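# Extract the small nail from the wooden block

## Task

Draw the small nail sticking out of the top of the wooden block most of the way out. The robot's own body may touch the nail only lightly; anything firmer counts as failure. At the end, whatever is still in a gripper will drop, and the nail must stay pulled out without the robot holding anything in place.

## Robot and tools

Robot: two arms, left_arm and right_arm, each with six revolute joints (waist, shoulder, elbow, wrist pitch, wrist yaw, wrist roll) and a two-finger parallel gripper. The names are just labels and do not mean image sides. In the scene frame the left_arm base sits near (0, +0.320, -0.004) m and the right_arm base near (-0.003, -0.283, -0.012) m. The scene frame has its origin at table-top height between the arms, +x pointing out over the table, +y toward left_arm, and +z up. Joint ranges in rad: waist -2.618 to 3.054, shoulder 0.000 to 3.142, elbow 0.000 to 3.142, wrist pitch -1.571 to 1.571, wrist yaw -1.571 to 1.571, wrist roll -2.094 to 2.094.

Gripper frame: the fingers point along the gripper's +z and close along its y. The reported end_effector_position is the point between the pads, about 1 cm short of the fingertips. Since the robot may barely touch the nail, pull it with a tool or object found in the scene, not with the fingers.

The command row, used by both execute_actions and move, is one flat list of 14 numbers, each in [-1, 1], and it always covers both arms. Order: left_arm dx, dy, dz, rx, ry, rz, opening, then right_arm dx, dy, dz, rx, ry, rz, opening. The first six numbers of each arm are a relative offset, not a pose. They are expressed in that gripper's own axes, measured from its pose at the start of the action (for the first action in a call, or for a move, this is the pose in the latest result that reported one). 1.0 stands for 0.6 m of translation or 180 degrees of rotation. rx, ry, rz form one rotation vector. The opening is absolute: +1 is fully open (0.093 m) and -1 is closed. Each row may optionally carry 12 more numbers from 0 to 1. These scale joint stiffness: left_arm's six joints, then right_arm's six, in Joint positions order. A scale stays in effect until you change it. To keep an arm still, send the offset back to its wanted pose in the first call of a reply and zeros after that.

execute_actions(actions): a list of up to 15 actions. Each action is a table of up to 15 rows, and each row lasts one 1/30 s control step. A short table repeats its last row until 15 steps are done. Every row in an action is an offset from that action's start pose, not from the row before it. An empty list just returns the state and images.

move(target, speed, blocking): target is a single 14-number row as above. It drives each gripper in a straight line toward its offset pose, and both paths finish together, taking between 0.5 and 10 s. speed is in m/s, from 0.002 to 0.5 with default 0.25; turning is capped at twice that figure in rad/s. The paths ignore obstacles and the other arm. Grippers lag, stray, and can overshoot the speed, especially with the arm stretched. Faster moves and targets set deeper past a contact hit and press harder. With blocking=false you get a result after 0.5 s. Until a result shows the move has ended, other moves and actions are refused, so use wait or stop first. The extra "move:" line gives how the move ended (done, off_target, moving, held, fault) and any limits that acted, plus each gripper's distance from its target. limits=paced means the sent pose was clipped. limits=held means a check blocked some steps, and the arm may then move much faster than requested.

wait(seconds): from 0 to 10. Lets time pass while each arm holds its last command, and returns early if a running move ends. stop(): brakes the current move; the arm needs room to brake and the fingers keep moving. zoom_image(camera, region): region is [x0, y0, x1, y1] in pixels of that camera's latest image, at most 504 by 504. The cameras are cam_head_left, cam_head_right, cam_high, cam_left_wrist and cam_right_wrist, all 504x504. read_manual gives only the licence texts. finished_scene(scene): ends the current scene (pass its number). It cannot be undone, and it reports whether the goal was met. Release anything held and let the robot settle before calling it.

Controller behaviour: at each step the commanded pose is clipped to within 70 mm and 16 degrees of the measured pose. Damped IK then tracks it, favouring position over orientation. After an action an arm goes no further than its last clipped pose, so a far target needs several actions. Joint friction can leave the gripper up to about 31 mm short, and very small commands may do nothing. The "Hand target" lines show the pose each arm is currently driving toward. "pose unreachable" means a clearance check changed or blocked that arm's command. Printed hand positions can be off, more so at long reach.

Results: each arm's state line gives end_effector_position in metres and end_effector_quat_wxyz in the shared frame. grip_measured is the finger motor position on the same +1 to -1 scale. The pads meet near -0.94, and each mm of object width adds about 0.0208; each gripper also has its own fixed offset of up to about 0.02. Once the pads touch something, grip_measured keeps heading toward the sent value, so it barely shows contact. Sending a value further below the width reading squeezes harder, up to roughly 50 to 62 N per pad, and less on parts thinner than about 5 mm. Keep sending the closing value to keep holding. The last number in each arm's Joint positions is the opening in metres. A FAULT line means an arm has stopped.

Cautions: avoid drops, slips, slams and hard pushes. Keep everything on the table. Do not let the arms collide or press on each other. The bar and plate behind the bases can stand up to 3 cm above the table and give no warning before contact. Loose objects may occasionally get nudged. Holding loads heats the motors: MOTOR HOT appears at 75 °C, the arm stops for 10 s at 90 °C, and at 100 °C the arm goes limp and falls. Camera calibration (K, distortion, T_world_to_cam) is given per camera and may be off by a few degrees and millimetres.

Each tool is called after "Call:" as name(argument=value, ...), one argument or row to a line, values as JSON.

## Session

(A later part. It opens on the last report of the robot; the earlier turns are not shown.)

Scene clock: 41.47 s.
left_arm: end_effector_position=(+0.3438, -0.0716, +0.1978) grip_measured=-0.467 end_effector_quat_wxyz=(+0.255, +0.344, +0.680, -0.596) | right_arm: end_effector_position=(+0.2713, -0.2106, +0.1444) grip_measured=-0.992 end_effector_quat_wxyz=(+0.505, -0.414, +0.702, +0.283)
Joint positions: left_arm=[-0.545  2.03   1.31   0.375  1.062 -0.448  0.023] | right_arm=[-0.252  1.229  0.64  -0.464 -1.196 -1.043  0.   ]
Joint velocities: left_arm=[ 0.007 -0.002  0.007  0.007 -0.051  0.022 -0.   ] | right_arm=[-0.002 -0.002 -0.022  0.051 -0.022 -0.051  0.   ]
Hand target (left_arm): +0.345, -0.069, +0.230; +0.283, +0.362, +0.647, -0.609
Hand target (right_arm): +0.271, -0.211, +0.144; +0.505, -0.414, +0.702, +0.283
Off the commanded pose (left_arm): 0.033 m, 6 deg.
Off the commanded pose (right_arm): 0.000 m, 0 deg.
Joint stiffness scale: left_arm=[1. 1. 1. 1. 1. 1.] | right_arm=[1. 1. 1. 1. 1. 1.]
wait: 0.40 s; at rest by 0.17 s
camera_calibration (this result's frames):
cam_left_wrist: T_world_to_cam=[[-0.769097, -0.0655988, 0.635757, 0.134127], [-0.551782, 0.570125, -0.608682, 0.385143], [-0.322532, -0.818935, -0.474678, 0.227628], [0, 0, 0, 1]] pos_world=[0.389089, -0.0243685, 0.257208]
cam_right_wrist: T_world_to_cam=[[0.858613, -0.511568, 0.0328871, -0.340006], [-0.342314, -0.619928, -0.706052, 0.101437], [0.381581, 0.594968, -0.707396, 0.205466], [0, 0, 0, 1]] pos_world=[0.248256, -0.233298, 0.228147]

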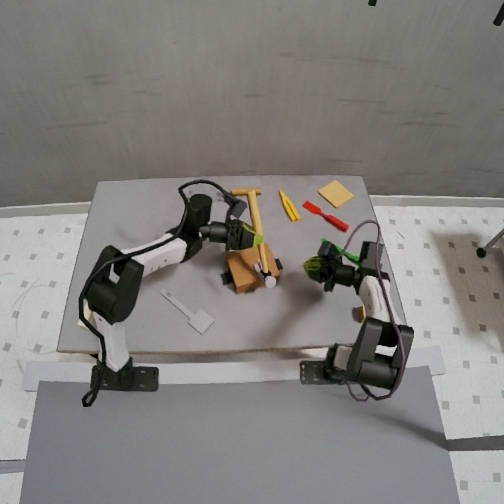

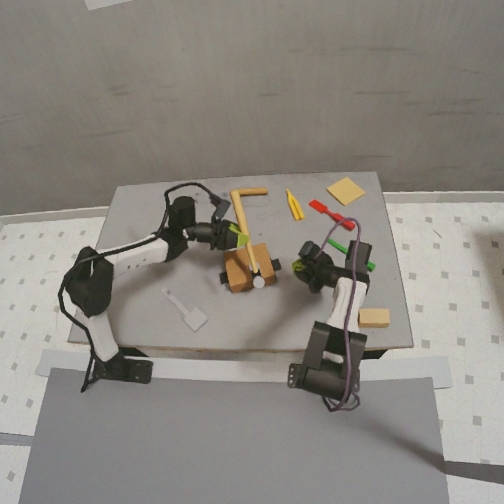

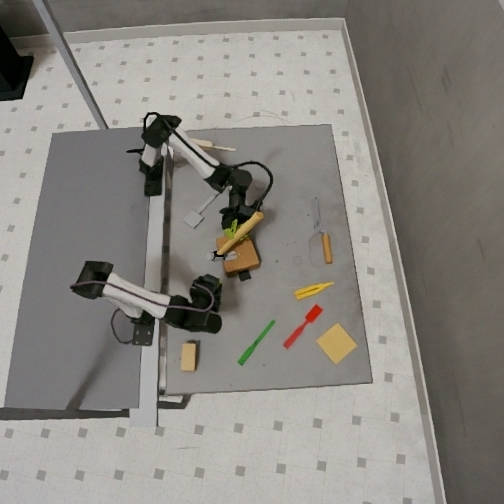

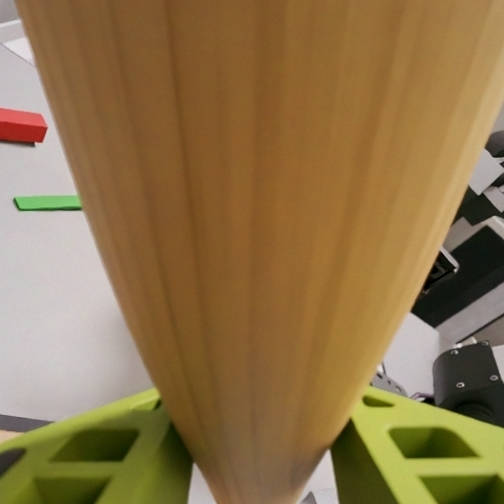

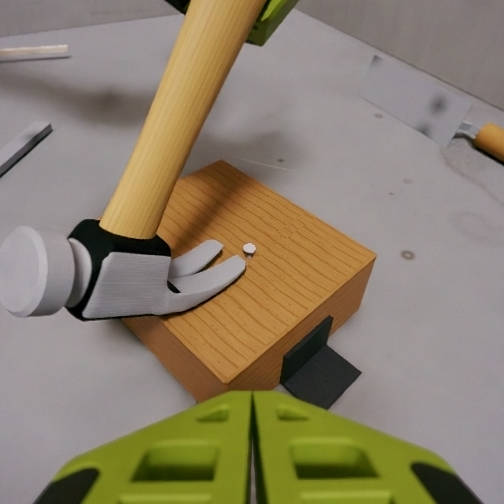

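Call:
execute_actions(
  actions=[
    [[-0.0435,-0.030,-0.0108,0.0159,-0.016,0.0227,-0.75,0,0,0,0,0,0,-1],[-0.0424,-0.029,-0.0098,0.0159,-0.016,0.0227,-0.75,0,0,0,0,0,0,-1],[-0.0413,-0.028,-0.0089,0.0159,-0.016,0.0227,-0.75,0,0,0,0,0,0,-1],[-0.0403,-0.0267,-0.0079,0.0159,-0.016,0.0227,-0.75,0,0,0,0,0,0,-1],[-0.0392,-0.0255,-0.007,0.0159,-0.016,0.0227,-0.75,0,0,0,0,0,0,-1],[-0.0382,-0.0244,-0.006,0.0159,-0.016,0.0227,-0.75,0,0,0,0,0,0,-1],[-0.0371,-0.0232,-0.005,0.0159,-0.016,0.0227,-0.75,0,0,0,0,0,0,-1],[-0.036,-0.022,-0.0041,0.0159,-0.016,0.0227,-0.75,0,0,0,0,0,0,-1],[-0.035,-0.021,-0.0031,0.0159,-0.016,0.0227,-0.75,0,0,0,0,0,0,-1],[-0.034,-0.0198,-0.0022,0.0159,-0.016,0.0227,-0.75,0,0,0,0,0,0,-1]],
  ],
)

Call:
wait(
  seconds=0.4,
)

Call:
zoom_image(
  camera="cam_right_wrist",
  region=[150, 200, 290, 340],
)

Call:
zoom_image(
  camera="cam_high",
  region=[205, 230, 265, 280],
)

Scene clock: 43.33 s.
left_arm: end_effector_position=(+0.3457, -0.0728, +0.1964) grip_measured=-0.467 end_effector_quat_wxyz=(+0.261, +0.347, +0.674, -0.597) | right_arm: end_effector_position=(+0.2713, -0.2106, +0.1444) grip_measured=-0.992 end_effector_quat_wxyz=(+0.505, -0.414, +0.702, +0.283)
Joint positions: left_arm=[-0.545  2.042  1.31   0.406  1.064 -0.448  0.023] | right_arm=[-0.252  1.229  0.64  -0.464 -1.196 -1.043  0.   ]
Joint velocities: left_arm=[ 0.007  0.076 -0.007  0.007 -0.066 -0.051 -0.   ] | right_arm=[-0.022 -0.012 -0.012  0.007  0.007 -0.037  0.   ]
Hand target (left_arm): +0.346, -0.073, +0.220; +0.282, +0.362, +0.647, -0.609
Hand target (right_arm): +0.271, -0.211, +0.144; +0.505, -0.414, +0.702, +0.283
Off the commanded pose (left_arm): 0.025 m, 5 deg.
Off the commanded pose (right_arm): 0.000 m, 0 deg.
Joint stiffness scale: left_arm=[1. 1. 1. 1. 1. 1.] | right_arm=[1. 1. 1. 1. 1. 1.]
camera_calibration (this result's frames):
cam_left_wrist: T_world_to_cam=[[-0.77865, -0.0580034, 0.624772, 0.142442], [-0.541523, 0.565091, -0.622435, 0.384792], [-0.316949, -0.822987, -0.471418, 0.22362], [0, 0, 0, 1]] pos_world=[0.390163, -0.0251442, 0.255933]
cam_right_wrist: T_world_to_cam=[[0.858613, -0.511568, 0.0328871, -0.340006], [-0.342314, -0.619928, -0.706052, 0.101437], [0.381581, 0.594968, -0.707396, 0.205466], [0, 0, 0, 1]] pos_world=[0.248256, -0.233298, 0.228147]

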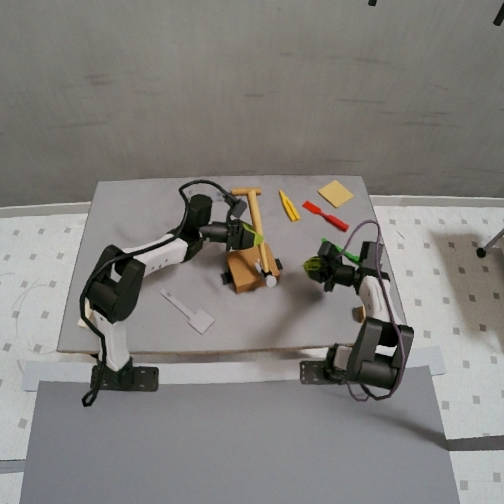

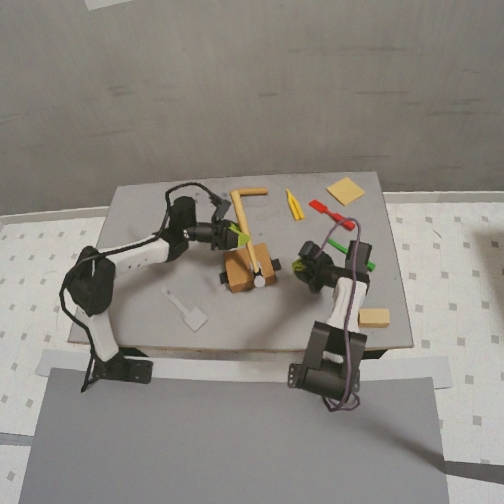

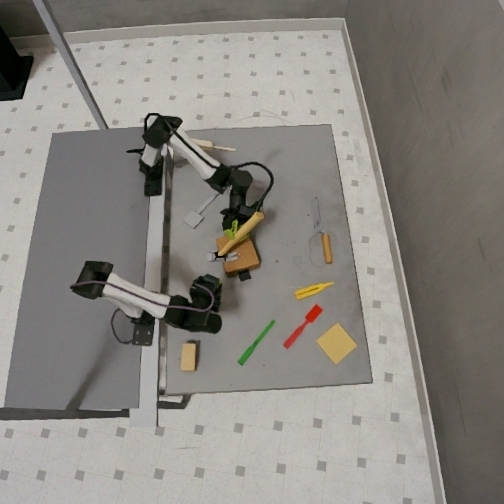

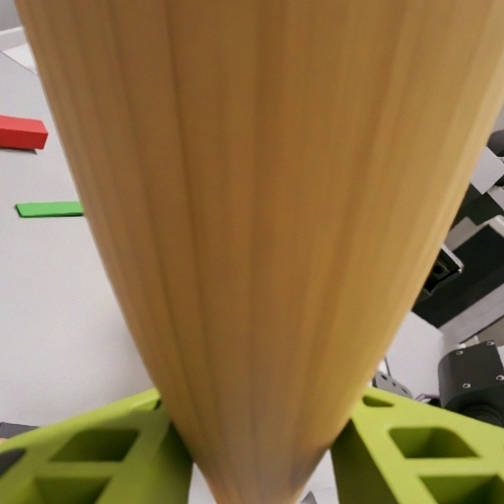

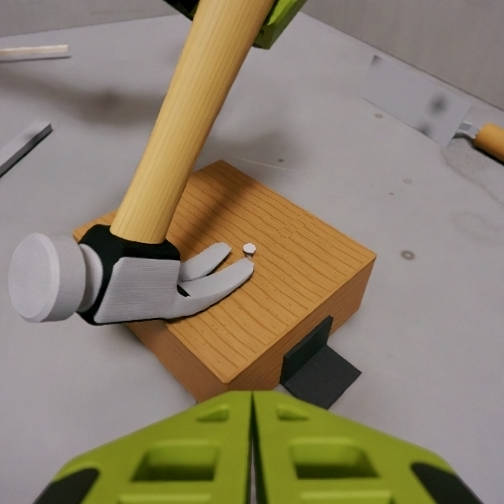

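Scene clock: 43.73 s.
left_arm: end_effector_position=(+0.3461, -0.0731, +0.1952) grip_measured=-0.467 end_effector_quat_wxyz=(+0.261, +0.347, +0.674, -0.597) | right_arm: end_effector_position=(+0.2713, -0.2106, +0.1444) grip_measured=-0.992 end_effector_quat_wxyz=(+0.505, -0.414, +0.702, +0.283)
Joint positions: left_arm=[-0.545  2.046  1.31   0.409  1.064 -0.448  0.023] | right_arm=[-0.252  1.229  0.64  -0.464 -1.196 -1.043  0.   ]
Joint velocities: left_arm=[ 0.007  0.017 -0.022 -0.066 -0.022 -0.051  0.001] | right_arm=[-0.012 -0.002 -0.002  0.022  0.037  0.007  0.   ]
Hand target (left_arm): +0.346, -0.073, +0.221; +0.282, +0.362, +0.647, -0.609
Hand target (right_arm): +0.271, -0.211, +0.144; +0.505, -0.414, +0.702, +0.283
Off the commanded pose (left_arm): 0.026 m, 5 deg.
Off the commanded pose (right_arm): 0.000 m, 0 deg.
Joint stiffness scale: left_arm=[1. 1. 1. 1. 1. 1.] | right_arm=[1. 1. 1. 1. 1. 1.]
wait: 0.40 s; at rest by 0.20 s
camera_calibration (this result's frames):
cam_left_wrist: T_world_to_cam=[[-0.77865, -0.0580034, 0.624772, 0.14346], [-0.541523, 0.565091, -0.622435, 0.384411], [-0.316949, -0.822987, -0.471418, 0.223021], [0, 0, 0, 1]] pos_world=[0.390559, -0.0253625, 0.254777]
cam_right_wrist: T_world_to_cam=[[0.858613, -0.511568, 0.0328871, -0.340006], [-0.342314, -0.619928, -0.706052, 0.101437], [0.381581, 0.594968, -0.707396, 0.205466], [0, 0, 0, 1]] pos_world=[0.248256, -0.233298, 0.228147]

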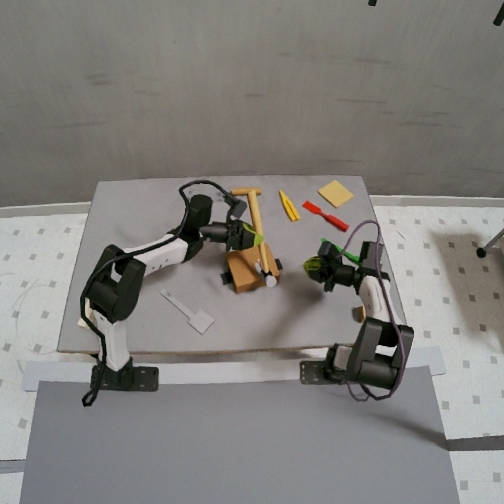

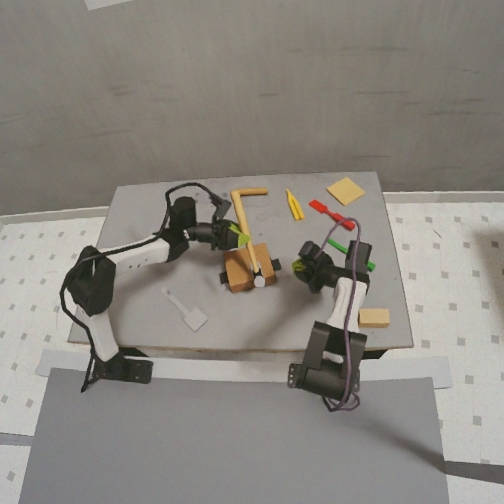

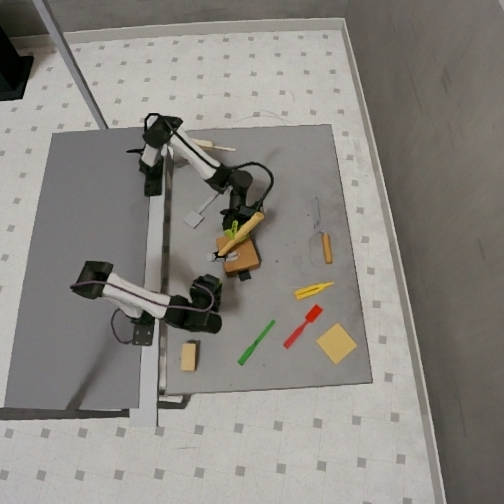

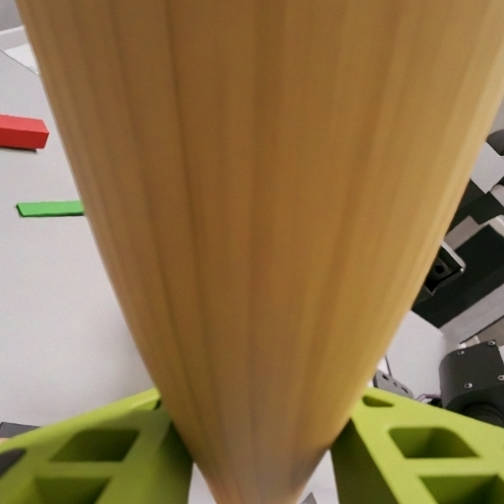

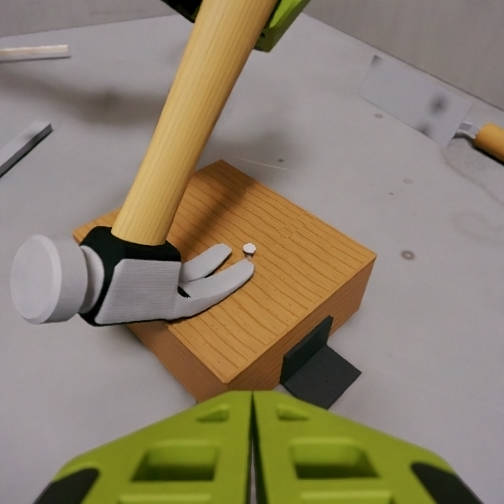

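Region (150, 200, 290, 340) of cam_right_wrist's 504x504 image, scaled by 3.600, with more detail than that image has.

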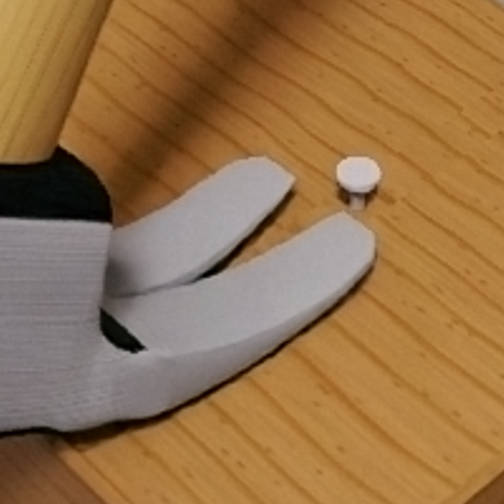

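Region (205, 230, 265, 280) of cam_high's 504x504 image, scaled by 8.400, with more detail than that image has.

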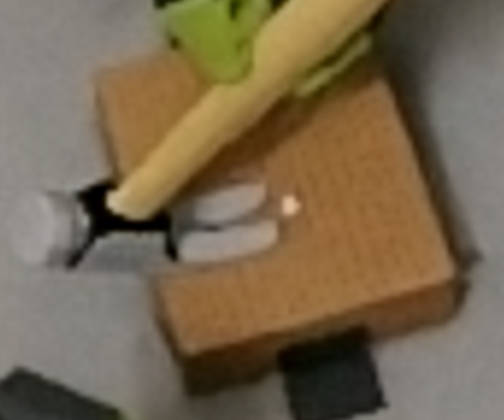

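Call:
execute_actions(
  actions=[
    [[-0.0335,-0.024,-0.0046,0.0135,-0.013,0.017,-0.75,0,0,0,0,0,0,-1],[-0.0322,-0.023,-0.0043,0.013,-0.0126,0.0164,-0.75,0,0,0,0,0,0,-1],[-0.031,-0.022,-0.004,0.0125,-0.0121,0.0156,-0.75,0,0,0,0,0,0,-1],[-0.0297,-0.021,-0.0038,0.012,-0.0117,0.0148,-0.75,0,0,0,0,0,0,-1],[-0.0284,-0.020,-0.0035,0.0115,-0.0112,0.014,-0.75,0,0,0,0,0,0,-1],[-0.0271,-0.019,-0.0033,0.011,-0.0108,0.0132,-0.75,0,0,0,0,0,0,-1],[-0.0258,-0.018,-0.003,0.0105,-0.0103,0.0124,-0.75,0,0,0,0,0,0,-1],[-0.0245,-0.017,-0.0028,0.010,-0.0099,0.0116,-0.75,0,0,0,0,0,0,-1],[-0.0232,-0.016,-0.0025,0.0095,-0.0094,0.0108,-0.75,0,0,0,0,0,0,-1],[-0.022,-0.0147,-0.0023,0.009,-0.009,0.010,-0.75,0,0,0,0,0,0,-1]],
  ],
)

Call:
wait(
  seconds=0.4,
)

Call:
zoom_image(
  camera="cam_right_wrist",
  region=[150, 200, 290, 340],
)

Scene clock: 45.10 s.
left_arm: end_effector_position=(+0.3461, -0.0731, +0.1953) grip_measured=-0.467 end_effector_quat_wxyz=(+0.261, +0.348, +0.674, -0.597) | right_arm: end_effector_position=(+0.2713, -0.2106, +0.1444) grip_measured=-0.992 end_effector_quat_wxyz=(+0.505, -0.414, +0.702, +0.283)
Joint positions: left_arm=[-0.545  2.046  1.31   0.41   1.064 -0.448  0.023] | right_arm=[-0.252  1.229  0.64  -0.464 -1.196 -1.043  0.   ]
Joint velocities: left_arm=[ 0.002  0.017  0.002 -0.095  0.066 -0.037  0.001] | right_arm=[-0.007  0.012  0.007 -0.022 -0.022  0.066  0.   ]
Hand target (left_arm): +0.347, -0.074, +0.211; +0.274, +0.355, +0.657, -0.606
Hand target (right_arm): +0.271, -0.211, +0.144; +0.505, -0.414, +0.702, +0.283
Off the commanded pose (left_arm): 0.016 m, 3 deg.
Off the commanded pose (right_arm): 0.000 m, 0 deg.
Joint stiffness scale: left_arm=[1. 1. 1. 1. 1. 1.] | right_arm=[1. 1. 1. 1. 1. 1.]
camera_calibration (this result's frames):
cam_left_wrist: T_world_to_cam=[[-0.779056, -0.0577401, 0.62429, 0.143662], [-0.54111, 0.564849, -0.623013, 0.38446], [-0.316657, -0.823172, -0.471293, 0.222928], [0, 0, 0, 1]] pos_world=[0.390548, -0.0253584, 0.254901]
cam_right_wrist: T_world_to_cam=[[0.858613, -0.511568, 0.0328871, -0.340006], [-0.342314, -0.619928, -0.706052, 0.101437], [0.381581, 0.594968, -0.707396, 0.205466], [0, 0, 0, 1]] pos_world=[0.248256, -0.233298, 0.228147]

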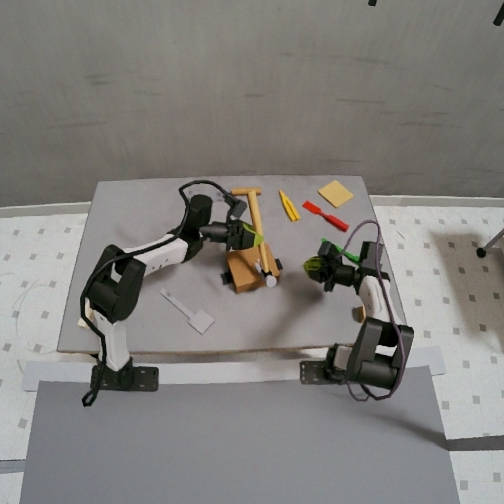

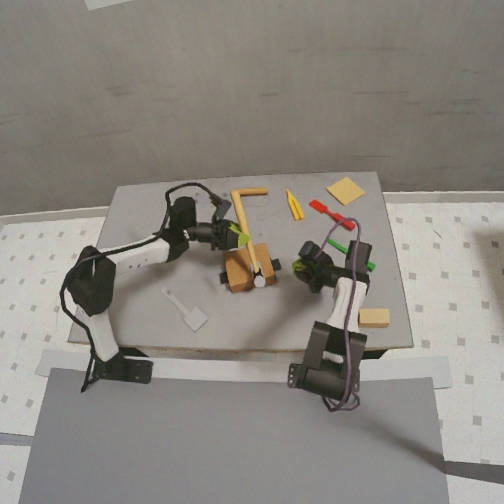

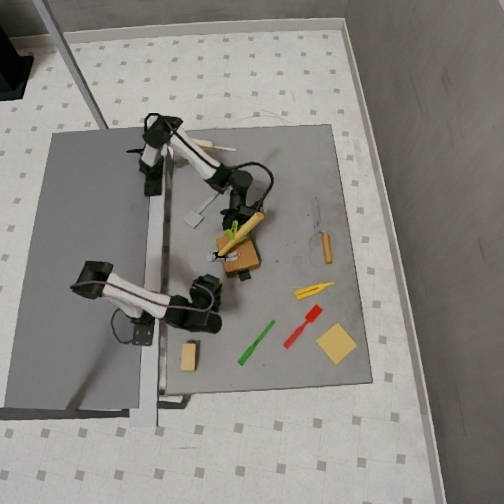

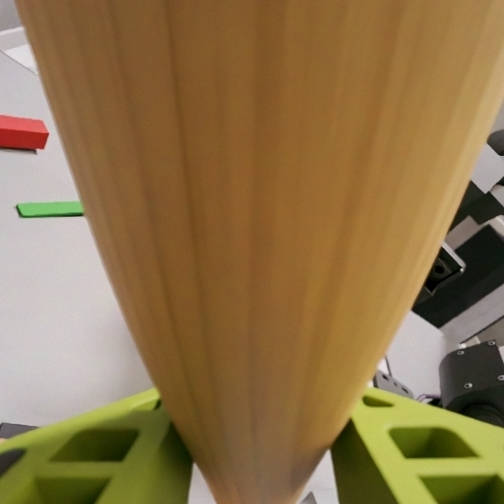

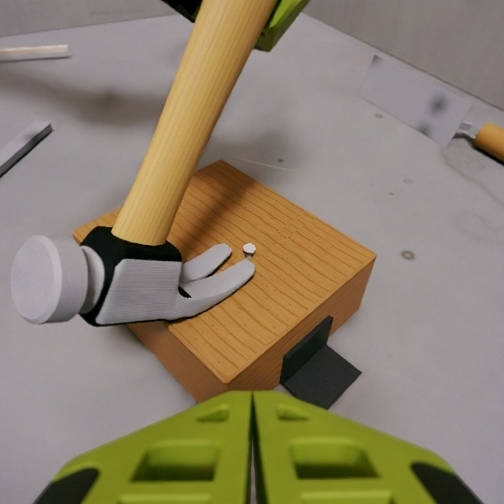

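Scene clock: 45.50 s.
left_arm: end_effector_position=(+0.3461, -0.0731, +0.1953) grip_measured=-0.467 end_effector_quat_wxyz=(+0.261, +0.348, +0.674, -0.597) | right_arm: end_effector_position=(+0.2713, -0.2106, +0.1444) grip_measured=-0.992 end_effector_quat_wxyz=(+0.505, -0.414, +0.702, +0.283)
Joint positions: left_arm=[-0.545  2.046  1.31   0.41   1.064 -0.448  0.023] | right_arm=[-0.252  1.229  0.64  -0.464 -1.196 -1.043  0.   ]
Joint velocities: left_arm=[ 0.002  0.017  0.002 -0.066 -0.007 -0.022  0.001] | right_arm=[ 0.002  0.007 -0.012 -0.007  0.081  0.022  0.   ]
Hand target (left_arm): +0.347, -0.074, +0.211; +0.274, +0.355, +0.657, -0.606
Hand target (right_arm): +0.271, -0.211, +0.144; +0.505, -0.414, +0.702, +0.283
Off the commanded pose (left_arm): 0.016 m, 3 deg.
Off the commanded pose (right_arm): 0.000 m, 0 deg.
Joint stiffness scale: left_arm=[1. 1. 1. 1. 1. 1.] | right_arm=[1. 1. 1. 1. 1. 1.]
wait: 0.40 s; at rest by 0.17 s
camera_calibration (this result's frames):
cam_left_wrist: T_world_to_cam=[[-0.779056, -0.0577401, 0.62429, 0.143662], [-0.54111, 0.564849, -0.623013, 0.38446], [-0.316657, -0.823172, -0.471293, 0.222928], [0, 0, 0, 1]] pos_world=[0.390548, -0.0253584, 0.254901]
cam_right_wrist: T_world_to_cam=[[0.858613, -0.511568, 0.0328871, -0.340006], [-0.342314, -0.619928, -0.706052, 0.101437], [0.381581, 0.594968, -0.707396, 0.205466], [0, 0, 0, 1]] pos_world=[0.248256, -0.233298, 0.228147]

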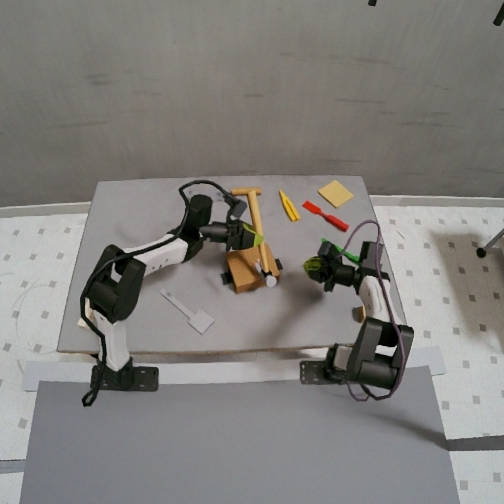

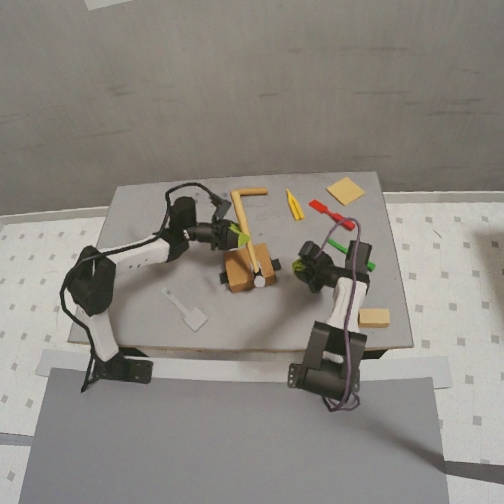

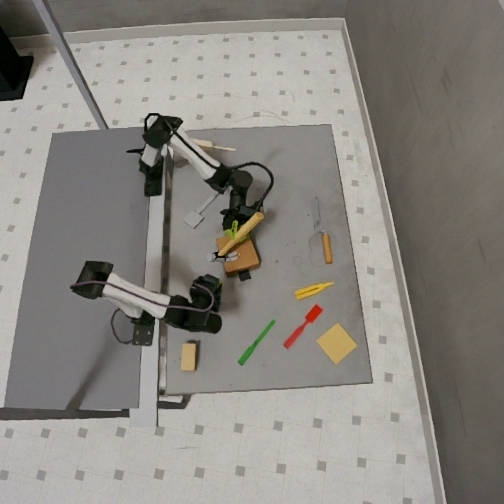

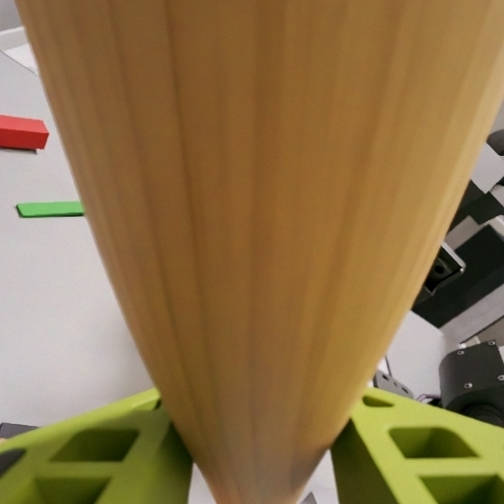

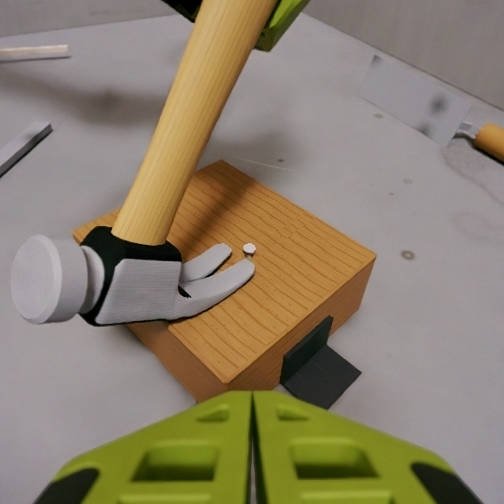

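Region (150, 200, 290, 340) of cam_right_wrist's 504x504 image, scaled by 3.600, with more detail than that image has.

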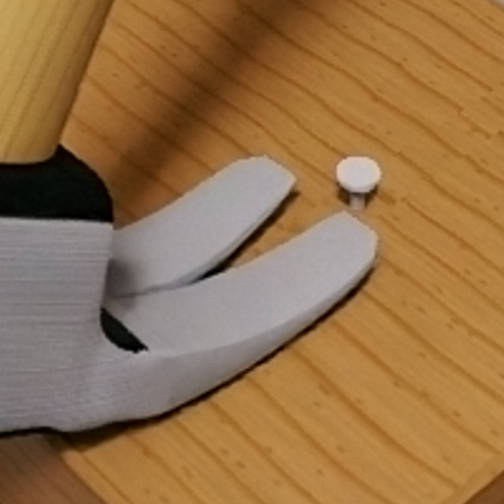

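Call:
execute_actions(
  actions=[
    [[-0.023,-0.0116,-0.0024,0.010,-0.0089,0.0044,-0.75,0,0,0,0,0,0,-1],[-0.024,-0.0084,-0.0024,0.011,-0.0088,-0.0011,-0.75,0,0,0,0,0,0,-1],[-0.0248,-0.0053,-0.0025,0.012,-0.0087,-0.0067,-0.75,0,0,0,0,0,0,-1],[-0.0257,-0.0021,-0.0026,0.013,-0.0085,-0.0123,-0.75,0,0,0,0,0,0,-1],[-0.0266,0.001,-0.0027,0.014,-0.0084,-0.0179,-0.75,0,0,0,0,0,0,-1],[-0.0276,0.0042,-0.0027,0.015,-0.0083,-0.0234,-0.75,0,0,0,0,0,0,-1],[-0.0285,0.0073,-0.0028,0.016,-0.0082,-0.029,-0.75,0,0,0,0,0,0,-1],[-0.0294,0.0104,-0.0029,0.017,-0.0081,-0.0346,-0.75,0,0,0,0,0,0,-1],[-0.0304,0.0136,-0.0029,0.018,-0.008,-0.0401,-0.75,0,0,0,0,0,0,-1],[-0.0313,0.0167,-0.003,0.019,-0.0079,-0.0457,-0.75,0,0,0,0,0,0,-1],[-0.0322,0.0199,-0.0031,0.020,-0.0077,-0.0513,-0.75,0,0,0,0,0,0,-1],[-0.0331,0.023,-0.0032,0.021,-0.0076,-0.0569,-0.75,0,0,0,0,0,0,-1],[-0.034,0.0262,-0.0032,0.022,-0.0075,-0.0624,-0.75,0,0,0,0,0,0,-1],[-0.035,0.0293,-0.0033,0.0231,-0.0074,-0.068,-0.75,0,0,0,0,0,0,-1]],
  ],
)

Call:
wait(
  seconds=0.5,
)

Call:
zoom_image(
  camera="cam_right_wrist",
  region=[150, 190, 290, 330],
)

Call:
zoom_image(
  camera="cam_high",
  region=[205, 230, 265, 280],
)

Scene clock: 47.37 s.
left_arm: end_effector_position=(+0.3679, -0.0729, +0.1865) grip_measured=-0.467 end_effector_quat_wxyz=(+0.205, +0.292, +0.695, -0.624) | right_arm: end_effector_position=(+0.2713, -0.2106, +0.1444) grip_measured=-0.992 end_effector_quat_wxyz=(+0.505, -0.414, +0.702, +0.283)
Joint positions: left_arm=[-0.516  2.136  1.396  0.421  1.11  -0.62   0.023] | right_arm=[-0.252  1.229  0.64  -0.464 -1.196 -1.043  0.   ]
Joint velocities: left_arm=[ 0.071  0.183  0.149  0.022  0.095 -0.462  0.   ] | right_arm=[ 0.002 -0.007  0.007 -0.066 -0.066 -0.037  0.   ]
Hand target (left_arm): +0.372, -0.073, +0.201; +0.190, +0.281, +0.686, -0.643
Hand target (right_arm): +0.271, -0.211, +0.144; +0.505, -0.414, +0.702, +0.283
Off the commanded pose (left_arm): 0.015 m, 4 deg.
Off the commanded pose (right_arm): 0.000 m, 0 deg.
Joint stiffness scale: left_arm=[1. 1. 1. 1. 1. 1.] | right_arm=[1. 1. 1. 1. 1. 1.]
camera_calibration (this result's frames):
cam_left_wrist: T_world_to_cam=[[-0.659921, -0.0623829, 0.748741, 0.098781], [-0.644959, 0.558216, -0.521941, 0.409513], [-0.385399, -0.827347, -0.408613, 0.23909], [0, 0, 0, 1]] pos_world=[0.421452, -0.0246247, 0.237476]
cam_right_wrist: T_world_to_cam=[[0.858613, -0.511568, 0.0328871, -0.340006], [-0.342314, -0.619928, -0.706052, 0.101437], [0.381581, 0.594968, -0.707396, 0.205466], [0, 0, 0, 1]] pos_world=[0.248256, -0.233298, 0.228147]

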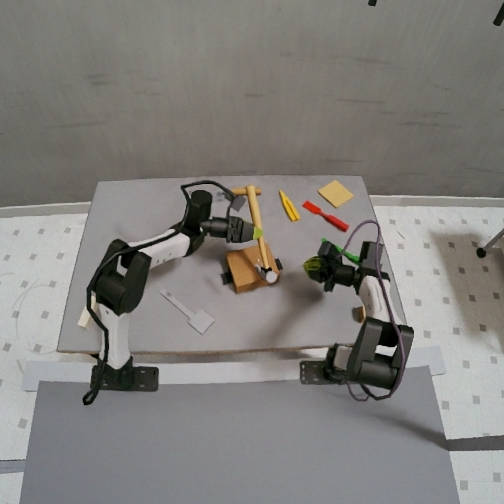

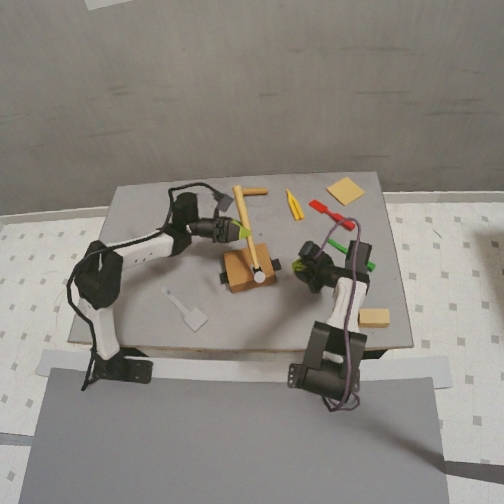

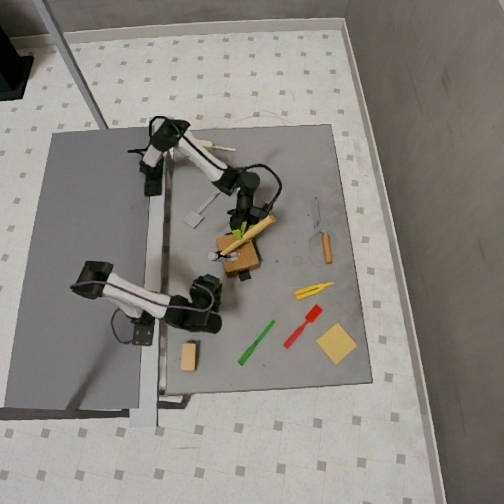

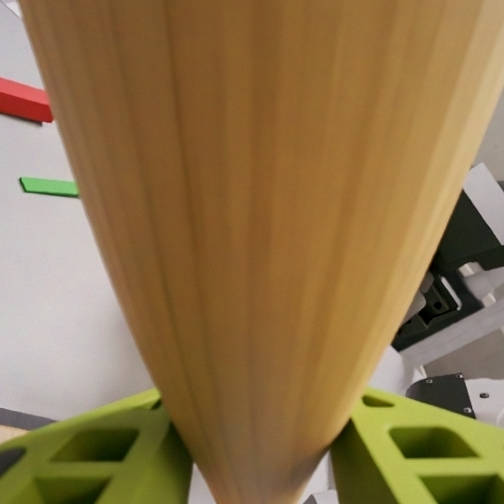

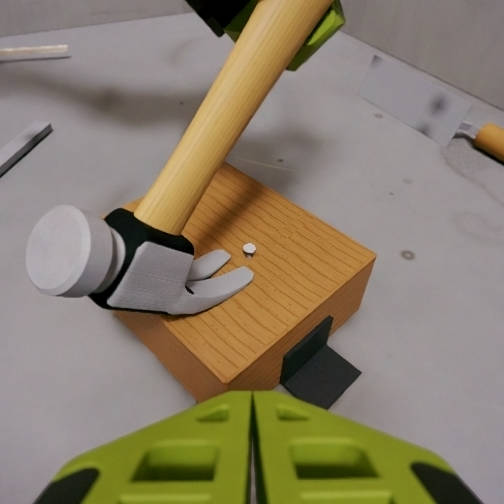

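Scene clock: 47.87 s.
left_arm: end_effector_position=(+0.3710, -0.0720, +0.1851) grip_measured=-0.467 end_effector_quat_wxyz=(+0.193, +0.276, +0.700, -0.630) | right_arm: end_effector_position=(+0.2713, -0.2106, +0.1444) grip_measured=-0.992 end_effector_quat_wxyz=(+0.505, -0.414, +0.702, +0.283)
Joint positions: left_arm=[-0.511  2.147  1.402  0.433  1.116 -0.668  0.023] | right_arm=[-0.252  1.229  0.64  -0.464 -1.196 -1.043  0.   ]
Joint velocities: left_arm=[-0.007 -0.007  0.002  0.081 -0.066 -0.022 -0.003] | right_arm=[-0.002 -0.022  0.002  0.022 -0.081  0.007  0.   ]
Hand target (left_arm): +0.372, -0.073, +0.201; +0.190, +0.281, +0.686, -0.643
Hand target (right_arm): +0.271, -0.211, +0.144; +0.505, -0.414, +0.702, +0.283
Off the commanded pose (left_arm): 0.016 m, 3 deg.
Off the commanded pose (right_arm): 0.000 m, 0 deg.
Joint stiffness scale: left_arm=[1. 1. 1. 1. 1. 1.] | right_arm=[1. 1. 1. 1. 1. 1.]
wait: 0.50 s; at rest by 0.33 s
camera_calibration (this result's frames):
cam_left_wrist: T_world_to_cam=[[-0.627452, -0.0650734, 0.775931, 0.0846716], [-0.669545, 0.553809, -0.494979, 0.414066], [-0.397508, -0.830097, -0.391059, 0.241542], [0, 0, 0, 1]] pos_world=[0.426378, -0.0233006, 0.233712]
cam_right_wrist: T_world_to_cam=[[0.858613, -0.511568, 0.0328871, -0.340006], [-0.342314, -0.619928, -0.706052, 0.101437], [0.381581, 0.594968, -0.707396, 0.205466], [0, 0, 0, 1]] pos_world=[0.248256, -0.233298, 0.228147]

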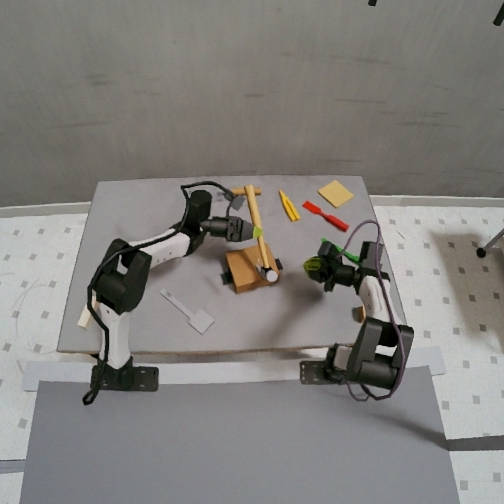

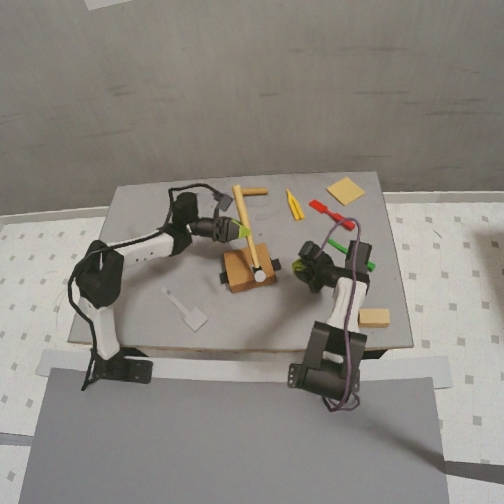

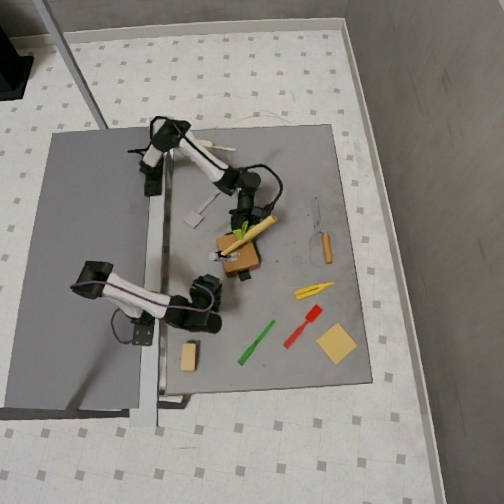

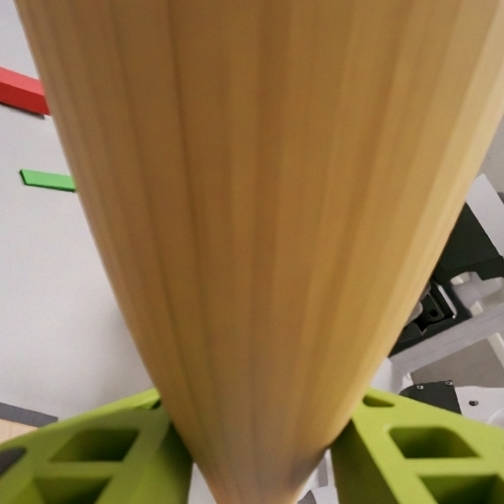

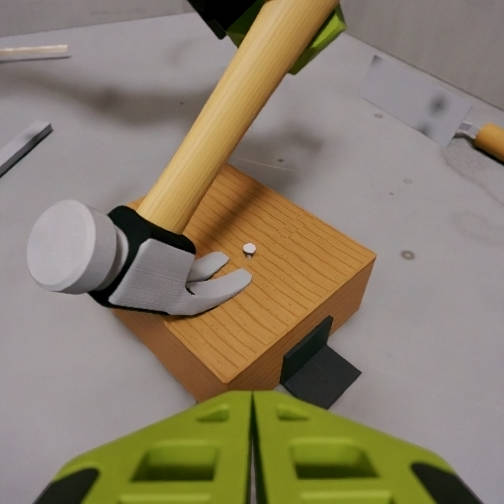

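Region (150, 190, 290, 330) of cam_right_wrist's 504x504 image, scaled by 3.600, with more detail than that image has.

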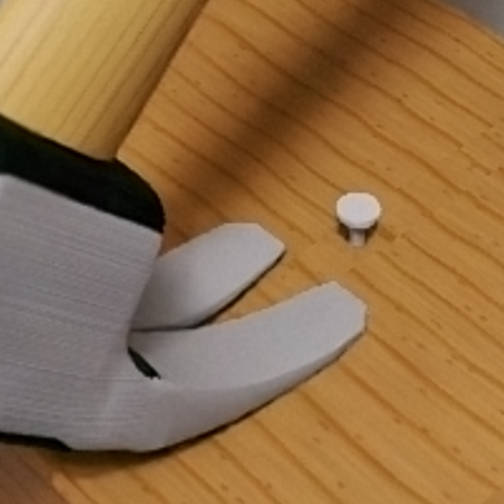

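Region (205, 230, 265, 280) of cam_high's 504x504 image, scaled by 8.400, with more detail than that image has.

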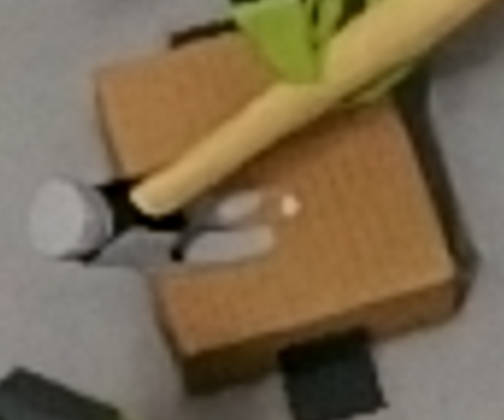

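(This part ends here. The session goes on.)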